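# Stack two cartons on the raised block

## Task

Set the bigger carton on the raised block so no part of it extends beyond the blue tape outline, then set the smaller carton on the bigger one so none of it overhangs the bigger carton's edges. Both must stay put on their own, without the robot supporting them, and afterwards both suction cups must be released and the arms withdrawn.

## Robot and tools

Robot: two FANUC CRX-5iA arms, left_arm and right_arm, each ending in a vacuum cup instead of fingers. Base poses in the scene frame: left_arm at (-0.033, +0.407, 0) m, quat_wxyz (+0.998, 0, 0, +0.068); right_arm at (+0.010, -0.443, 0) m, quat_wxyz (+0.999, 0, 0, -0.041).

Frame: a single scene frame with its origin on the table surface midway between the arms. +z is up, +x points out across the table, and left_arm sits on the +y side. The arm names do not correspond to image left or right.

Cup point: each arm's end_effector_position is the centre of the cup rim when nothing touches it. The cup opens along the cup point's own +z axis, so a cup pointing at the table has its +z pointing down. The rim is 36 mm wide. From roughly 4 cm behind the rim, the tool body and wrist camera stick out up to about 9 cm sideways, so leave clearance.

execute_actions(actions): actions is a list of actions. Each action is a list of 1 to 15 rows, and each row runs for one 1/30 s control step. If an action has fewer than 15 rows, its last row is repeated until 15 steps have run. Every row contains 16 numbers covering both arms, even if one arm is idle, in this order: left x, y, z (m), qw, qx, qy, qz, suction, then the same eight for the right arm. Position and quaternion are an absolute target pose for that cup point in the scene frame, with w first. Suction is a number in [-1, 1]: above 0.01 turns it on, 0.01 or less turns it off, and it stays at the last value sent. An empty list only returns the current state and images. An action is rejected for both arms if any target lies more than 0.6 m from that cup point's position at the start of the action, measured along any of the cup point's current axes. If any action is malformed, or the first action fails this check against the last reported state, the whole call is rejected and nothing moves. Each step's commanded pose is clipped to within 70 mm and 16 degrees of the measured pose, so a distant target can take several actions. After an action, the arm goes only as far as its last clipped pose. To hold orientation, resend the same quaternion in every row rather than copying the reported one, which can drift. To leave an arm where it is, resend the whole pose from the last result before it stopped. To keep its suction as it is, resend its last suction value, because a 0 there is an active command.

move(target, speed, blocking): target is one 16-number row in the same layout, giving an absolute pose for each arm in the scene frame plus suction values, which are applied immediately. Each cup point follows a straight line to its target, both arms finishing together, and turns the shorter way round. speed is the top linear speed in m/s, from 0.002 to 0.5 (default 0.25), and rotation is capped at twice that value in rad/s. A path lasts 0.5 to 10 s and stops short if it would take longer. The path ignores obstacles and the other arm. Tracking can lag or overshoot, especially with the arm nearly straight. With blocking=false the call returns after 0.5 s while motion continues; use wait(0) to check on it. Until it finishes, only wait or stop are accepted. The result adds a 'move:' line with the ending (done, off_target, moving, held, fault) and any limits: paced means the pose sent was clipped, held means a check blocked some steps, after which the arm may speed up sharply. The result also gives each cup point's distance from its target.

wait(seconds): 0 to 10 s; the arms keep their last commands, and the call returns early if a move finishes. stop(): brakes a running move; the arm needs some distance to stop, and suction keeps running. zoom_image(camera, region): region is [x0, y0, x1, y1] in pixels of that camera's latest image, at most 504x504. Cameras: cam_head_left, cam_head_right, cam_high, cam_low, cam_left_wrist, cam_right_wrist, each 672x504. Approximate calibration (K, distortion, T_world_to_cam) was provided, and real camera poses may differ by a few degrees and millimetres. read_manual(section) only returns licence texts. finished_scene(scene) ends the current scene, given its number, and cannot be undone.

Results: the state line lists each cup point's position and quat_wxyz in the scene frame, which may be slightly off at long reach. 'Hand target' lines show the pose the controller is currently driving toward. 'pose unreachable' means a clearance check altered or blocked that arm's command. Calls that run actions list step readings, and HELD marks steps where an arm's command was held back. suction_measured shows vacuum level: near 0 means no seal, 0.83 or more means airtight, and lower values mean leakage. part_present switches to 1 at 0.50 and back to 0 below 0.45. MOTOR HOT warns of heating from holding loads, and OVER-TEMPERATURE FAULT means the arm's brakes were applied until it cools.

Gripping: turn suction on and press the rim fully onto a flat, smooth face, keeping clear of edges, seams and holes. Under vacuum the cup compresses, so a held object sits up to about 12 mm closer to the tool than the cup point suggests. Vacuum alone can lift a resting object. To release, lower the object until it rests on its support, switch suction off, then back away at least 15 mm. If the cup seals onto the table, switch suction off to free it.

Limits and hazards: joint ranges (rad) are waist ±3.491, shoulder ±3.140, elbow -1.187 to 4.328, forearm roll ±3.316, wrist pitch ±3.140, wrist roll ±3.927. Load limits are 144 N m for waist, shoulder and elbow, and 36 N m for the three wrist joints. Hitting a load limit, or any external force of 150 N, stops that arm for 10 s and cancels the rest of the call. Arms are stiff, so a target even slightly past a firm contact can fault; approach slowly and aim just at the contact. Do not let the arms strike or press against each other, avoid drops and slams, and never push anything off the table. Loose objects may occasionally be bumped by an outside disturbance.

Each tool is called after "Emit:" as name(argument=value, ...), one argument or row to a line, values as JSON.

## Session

Emit:
execute_actions(
  actions=[],
)

Scene clock: 0.00 s.
left_arm: end_effector_position=(+0.4628, +0.4750, +0.3137) suction_measured=0.00 part_present=0 end_effector_quat_wxyz=(+0.003, -0.324, +0.946, +0.000) | right_arm: end_effector_position=(+0.5084, -0.4828, +0.3125) suction_measured=0.00 part_present=0 end_effector_quat_wxyz=(+0.000, +0.298, +0.955, +0.001)
Joint positions: left_arm=[ 0.264  0.128  0.193 -0.    -1.631  0.26 ] | right_arm=[ 0.263  0.132  0.195 -0.002 -1.633 -0.786]
Joint velocities: left_arm=[-0.     0.001 -0.    -0.002 -0.    -0.   ] | right_arm=[0.    0.    0.    0.003 0.    0.   ]
Hand target (left_arm): +0.463, +0.475, +0.314; +0.003, -0.324, +0.946, +0.000
Hand target (right_arm): +0.508, -0.483, +0.312; +0.000, +0.298, +0.955, +0.001
camera_calibration (this result's frames):
cam_left_wrist: T_world_to_cam=[[0.623962, -0.779792, 0.050943, 0.0719141], [-0.701259, -0.529972, 0.476829, 0.447251], [-0.344829, -0.333247, -0.877519, 0.67564], [0, 0, 0, 1]] pos_world=[0.501747, 0.518263, 0.375961]
cam_right_wrist: T_world_to_cam=[[-0.553342, -0.829746, -0.0730344, -0.0859727], [-0.758666, 0.465854, 0.455419, 0.489544], [-0.343859, 0.307411, -0.887276, 0.679957], [0, 0, 0, 1]] pos_world=[0.557637, -0.508418, 0.374083]

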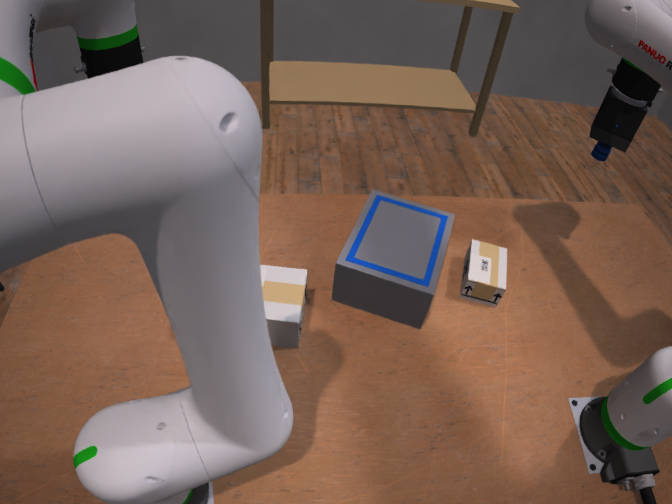

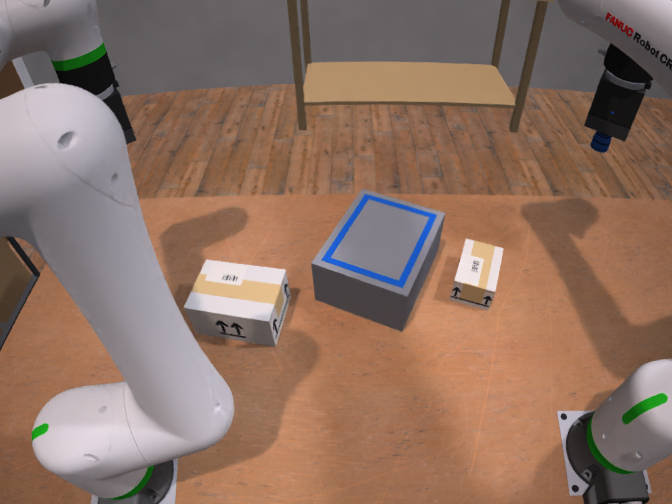

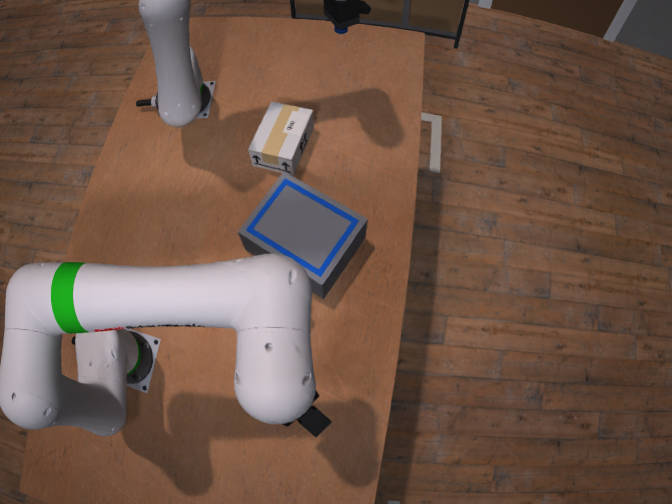

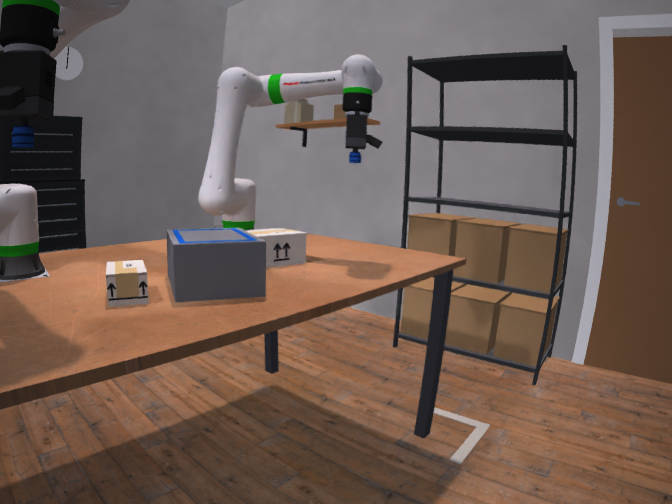

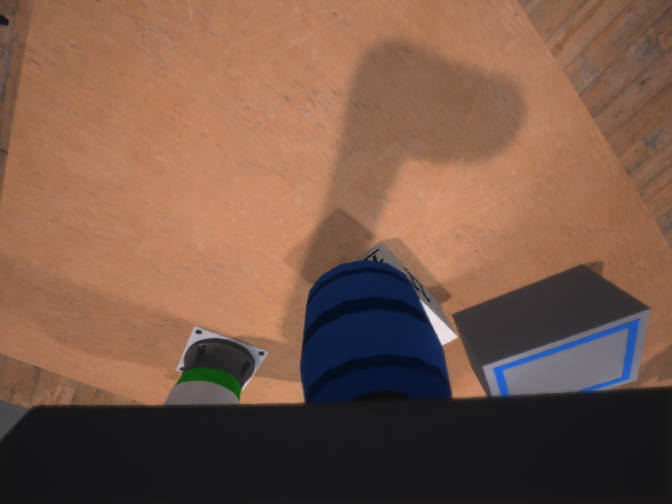

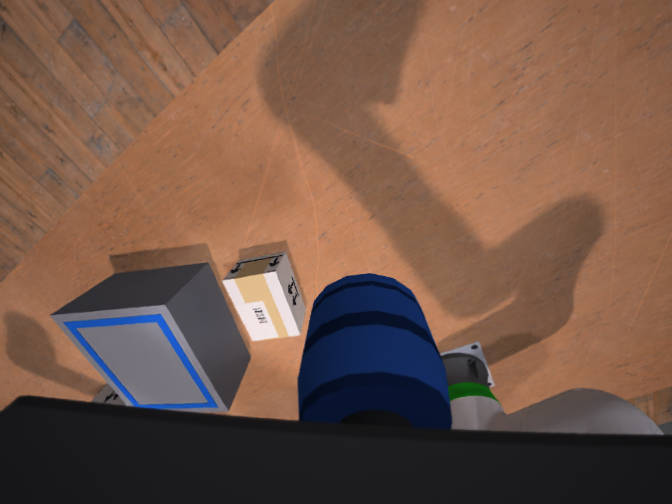

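Emit:
zoom_image(
  camera="cam_head_right",
  region=[170, 180, 520, 360],
)

Region (170, 180, 520, 360) of cam_head_right's 672x504 image, scaled by 1.440, with more detail than that image has; it fills the top 259 rows of this view, and the rest is white.

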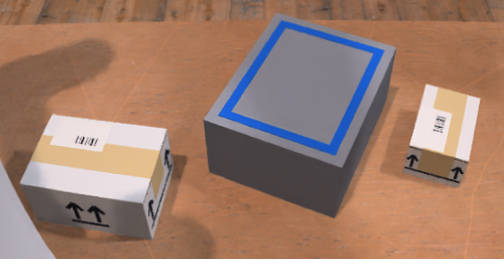

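Emit:
move(
  target=[0.33,0.253,0.14,0,0.07,0.9976,0,0,0.425,-0.265,0.115,0,0.182,0.983,0,0],
  speed=0.4,
)

Scene clock: 14.57 s.
left_arm: end_effector_position=(+0.3311, +0.2527, +0.1396) suction_measured=0.00 part_present=0 end_effector_quat_wxyz=(+0.000, +0.070, +0.998, -0.001) | right_arm: end_effector_position=(+0.4249, -0.2647, +0.1150) suction_measured=0.00 part_present=0 end_effector_quat_wxyz=(-0.001, +0.183, +0.983, -0.000)
Joint positions: left_arm=[-0.199 -0.076 -0.429  0.003 -1.217 -0.078] | right_arm=[ 0.778  0.095 -0.317 -0.001 -1.16  -1.063]
Joint velocities: left_arm=[-0.001  0.    -0.     0.001 -0.     0.001] | right_arm=[ 0.     0.     0.001 -0.002  0.     0.   ]
Hand target (left_arm): +0.331, +0.253, +0.140; +0.000, +0.070, +0.998, -0.001
Hand target (right_arm): +0.425, -0.265, +0.115; -0.001, +0.183, +0.983, -0.000
Off the commanded pose (left_arm): 0.001 m, 0 deg.
Off the commanded pose (right_arm): 0.000 m, 0 deg.
move: done
camera_calibration (this result's frames):
cam_left_wrist: T_world_to_cam=[[-0.124204, -0.99088, 0.0522433, 0.290522], [-0.866631, 0.13397, 0.480627, 0.206518], [-0.483243, 0.0144201, -0.875367, 0.361007], [0, 0, 0, 1]] pos_world=[0.389514, 0.254999, 0.201578]
cam_right_wrist: T_world_to_cam=[[-0.342683, -0.936811, -0.0703835, -0.0837751], [-0.846382, 0.275354, 0.45587, 0.401365], [-0.407683, 0.21579, -0.887259, 0.4118], [0, 0, 0, 1]] pos_world=[0.478884, -0.277862, 0.176507]

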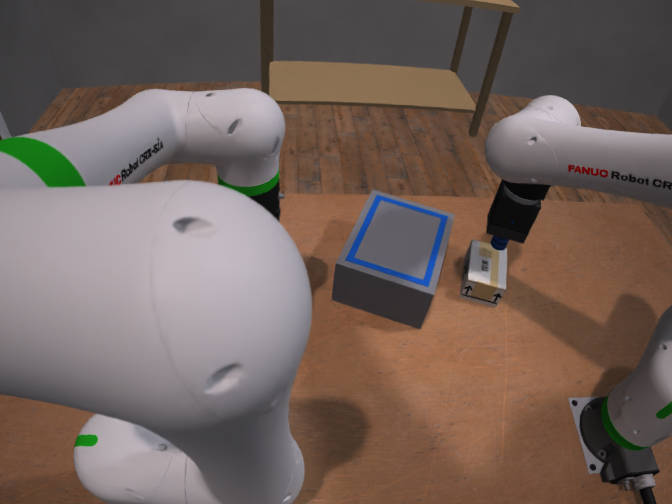

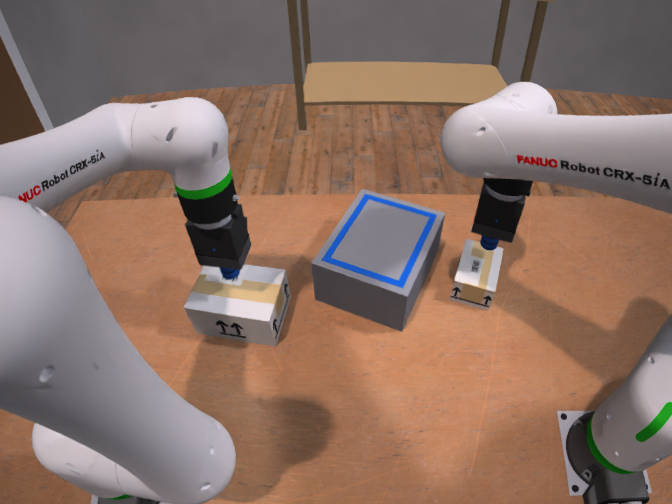

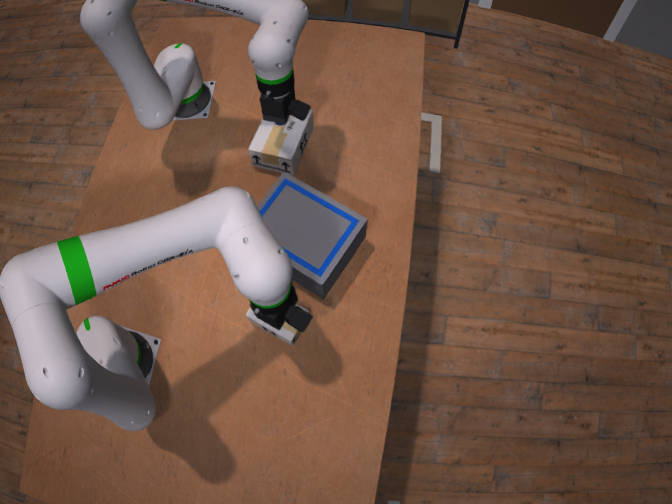

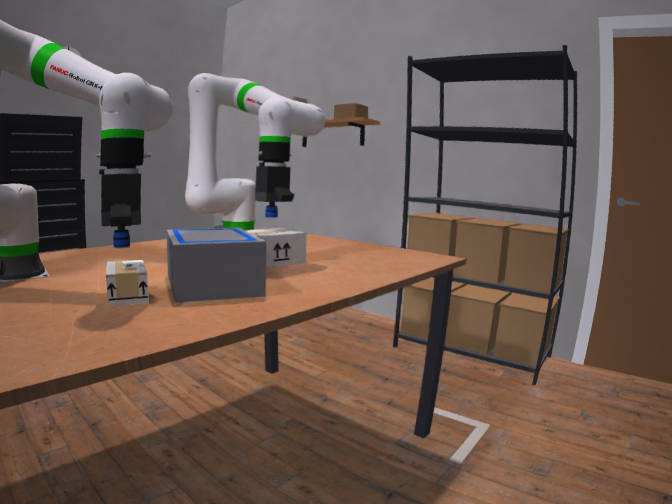

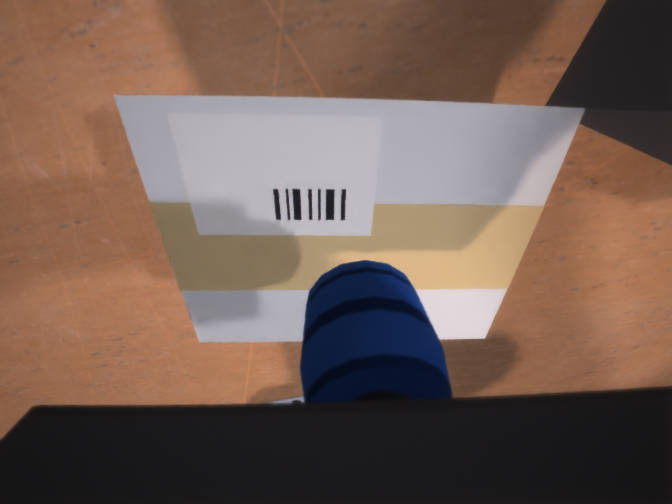

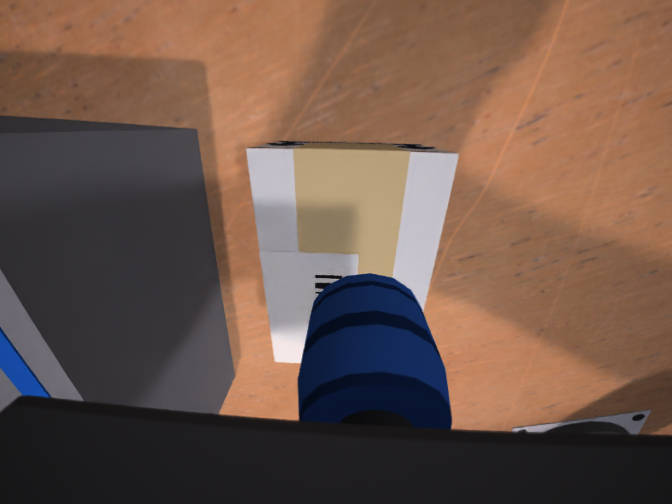

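Emit:
move(
  target=[0.326,0.253,0.102,0,0.07,0.9976,0,1,0.413,-0.251,0.078,0,0.182,0.983,0,1],
  speed=0.1,
)

Emit:
move(
  target=[0.326,0.253,0.087,0,0.07,0.9976,0,1,0.413,-0.251,0.063,0,0.182,0.983,0,1],
  speed=0.03,
)

Scene clock: 21.07 s.
left_arm: end_effector_position=(+0.3262, +0.2530, +0.1020) suction_measured=0.00 part_present=0 end_effector_quat_wxyz=(+0.000, +0.070, +0.998, +0.000) | right_arm: end_effector_position=(+0.4130, -0.2510, +0.0780) suction_measured=0.00 part_present=0 end_effector_quat_wxyz=(-0.000, +0.182, +0.983, -0.000)
Joint positions: left_arm=[-0.201 -0.047 -0.496 -0.    -1.122 -0.075] | right_arm=[ 0.821  0.124 -0.38   0.    -1.066 -1.106]
Joint velocities: left_arm=[ 0.     0.    -0.001  0.001  0.    -0.   ] | right_arm=[ 0.     0.    -0.001 -0.     0.001 -0.   ]
Hand target (left_arm): +0.326, +0.253, +0.102; -0.000, +0.070, +0.998, -0.000
Hand target (right_arm): +0.413, -0.251, +0.078; -0.000, +0.182, +0.983, -0.000
Off the commanded pose (left_arm): 0.000 m, 0 deg.
Off the commanded pose (right_arm): 0.000 m, 0 deg.
move: done
camera_calibration (this result's frames):
cam_left_wrist: T_world_to_cam=[[-0.124117, -0.991016, 0.0498243, 0.292422], [-0.86638, 0.132712, 0.481429, 0.220465], [-0.483716, 0.0165869, -0.875068, 0.325256], [0, 0, 0, 1]] pos_world=[0.384633, 0.255142, 0.163913]
cam_right_wrist: T_world_to_cam=[[-0.341858, -0.93709, -0.0706776, -0.0779545], [-0.847076, 0.274705, 0.454972, 0.404564], [-0.406934, 0.215405, -0.887697, 0.370798], [0, 0, 0, 1]] pos_world=[0.466938, -0.264058, 0.139581]

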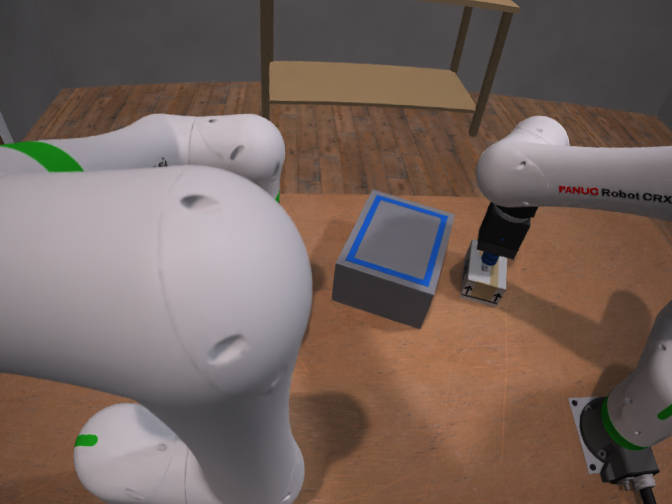

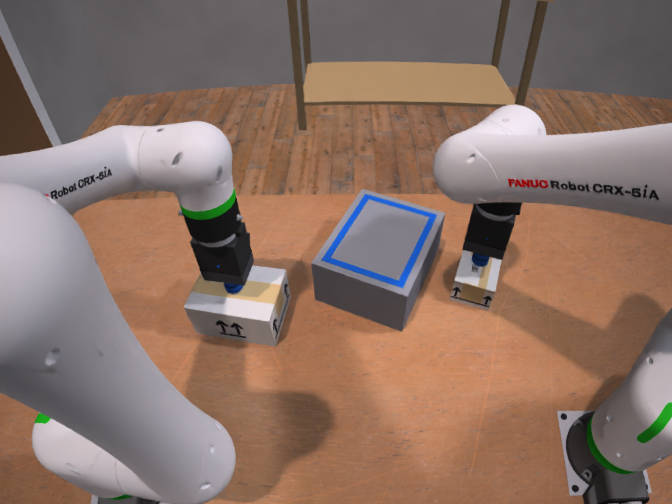

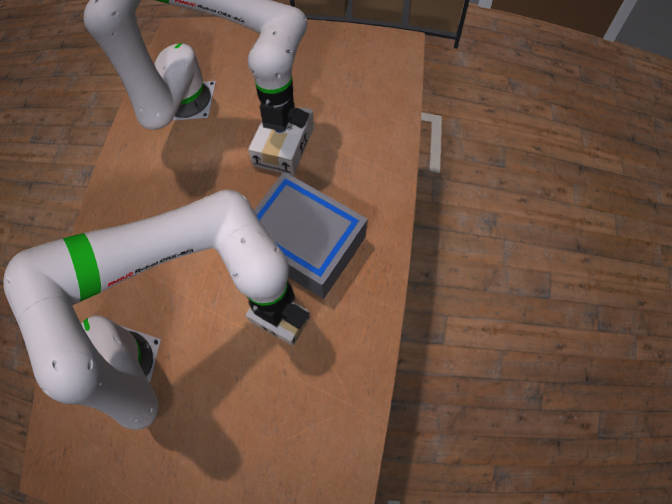

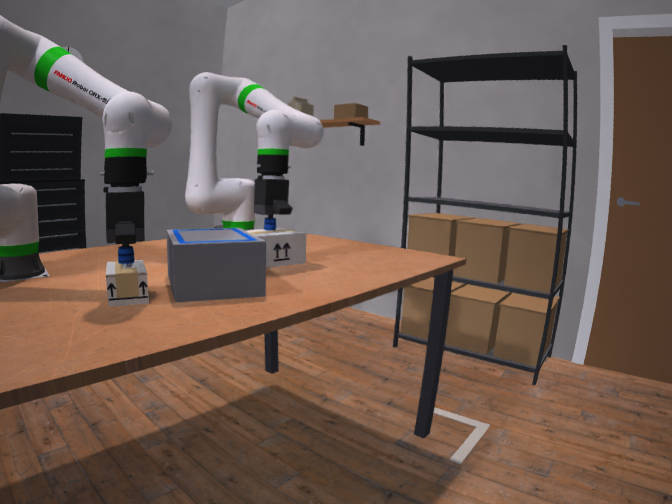

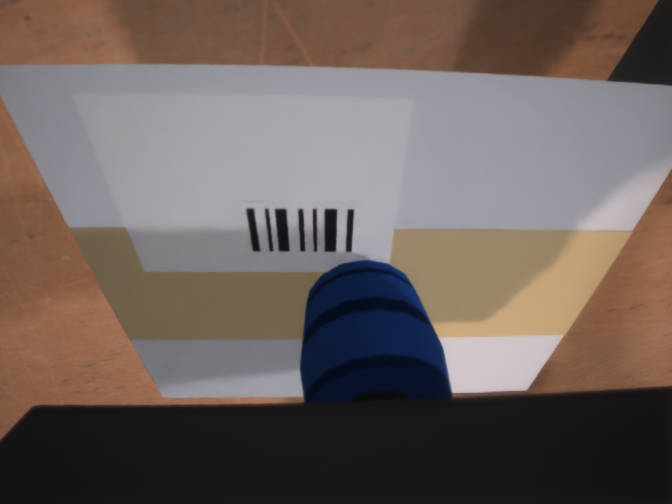

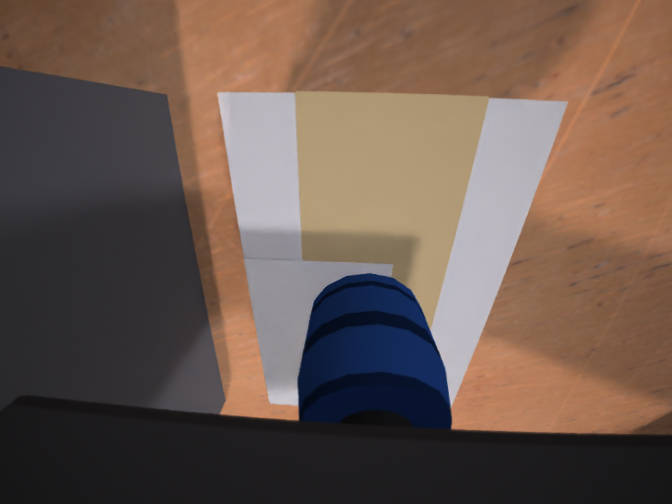

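Scene clock: 21.83 s.
left_arm: end_effector_position=(+0.3261, +0.2530, +0.0870) suction_measured=0.91 part_present=1 end_effector_quat_wxyz=(+0.000, +0.070, +0.998, +0.000) | right_arm: end_effector_position=(+0.4130, -0.2510, +0.0630) suction_measured=0.89 part_present=1 end_effector_quat_wxyz=(+0.000, +0.182, +0.983, -0.000)
Joint positions: left_arm=[-0.201 -0.029 -0.517 -0.    -1.082 -0.075] | right_arm=[ 0.821  0.144 -0.398  0.    -1.029 -1.106]
Joint velocities: left_arm=[ 0.001  0.     0.    -0.001  0.    -0.   ] | right_arm=[-0.002  0.    -0.001  0.002  0.    -0.   ]
Hand target (left_arm): +0.326, +0.253, +0.087; -0.000, +0.070, +0.998, -0.000
Hand target (right_arm): +0.413, -0.251, +0.063; +0.000, +0.182, +0.983, -0.000
Off the commanded pose (left_arm): 0.000 m, 0 deg.
Off the commanded pose (right_arm): 0.000 m, 0 deg.
move: done
camera_calibration (this result's frames):
cam_left_wrist: T_world_to_cam=[[-0.124104, -0.991018, 0.0498054, 0.293165], [-0.866366, 0.132691, 0.481459, 0.22758], [-0.483743, 0.0166013, -0.875053, 0.31209], [0, 0, 0, 1]] pos_world=[0.384522, 0.255153, 0.148924]
cam_right_wrist: T_world_to_cam=[[-0.341837, -0.937094, -0.0707261, -0.0790319], [-0.847109, 0.274677, 0.454928, 0.411388], [-0.406883, 0.215424, -0.887715, 0.357481], [0, 0, 0, 1]] pos_world=[0.466927, -0.264069, 0.1246]

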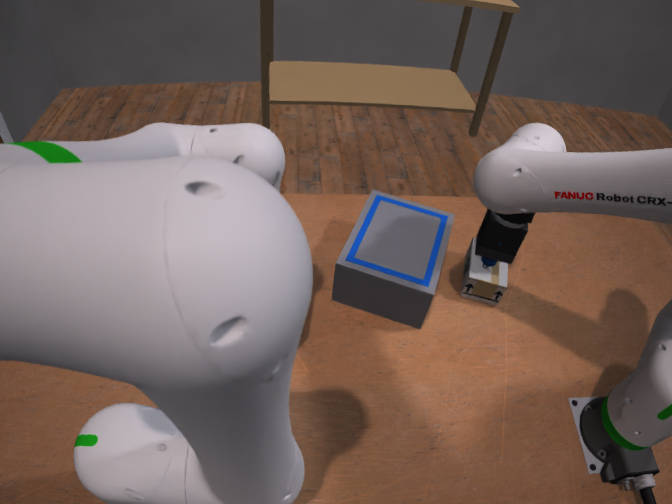

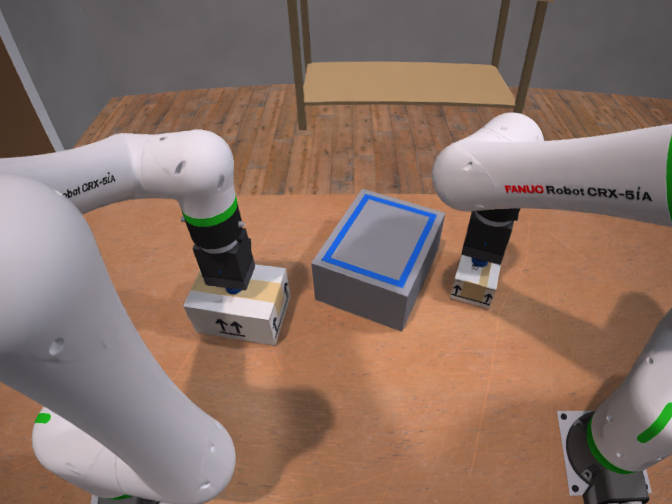

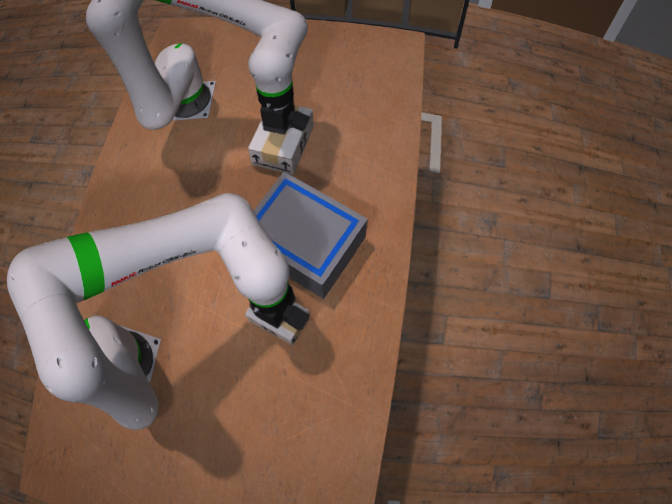

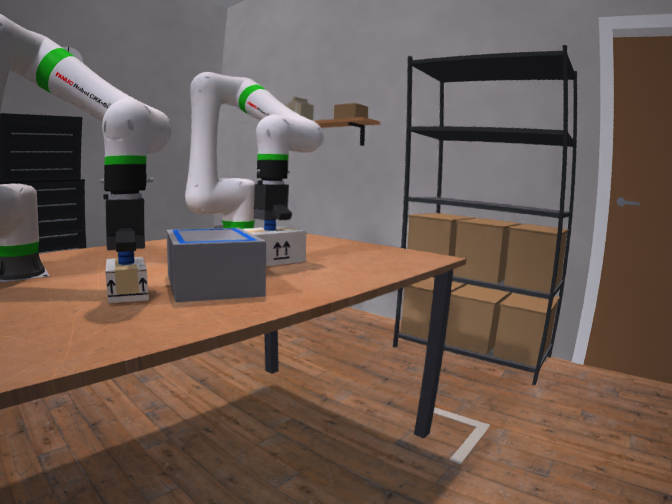

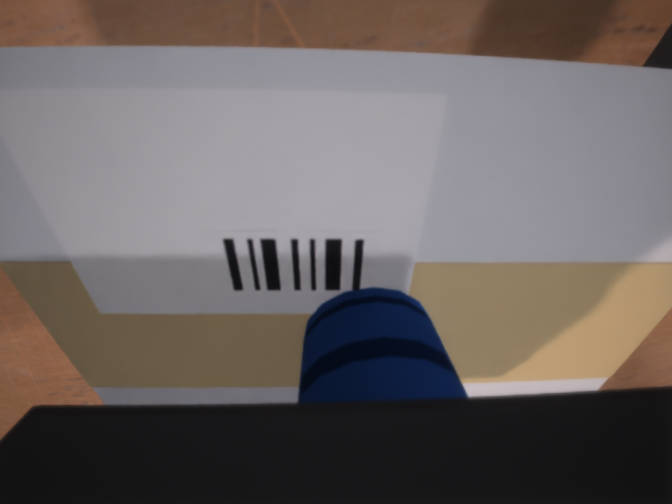

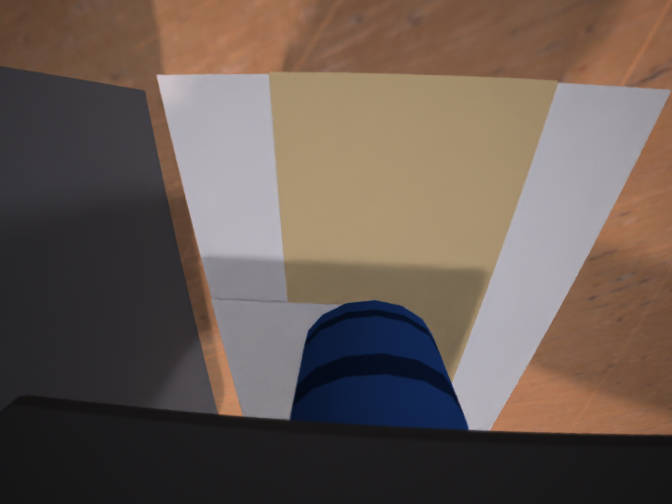

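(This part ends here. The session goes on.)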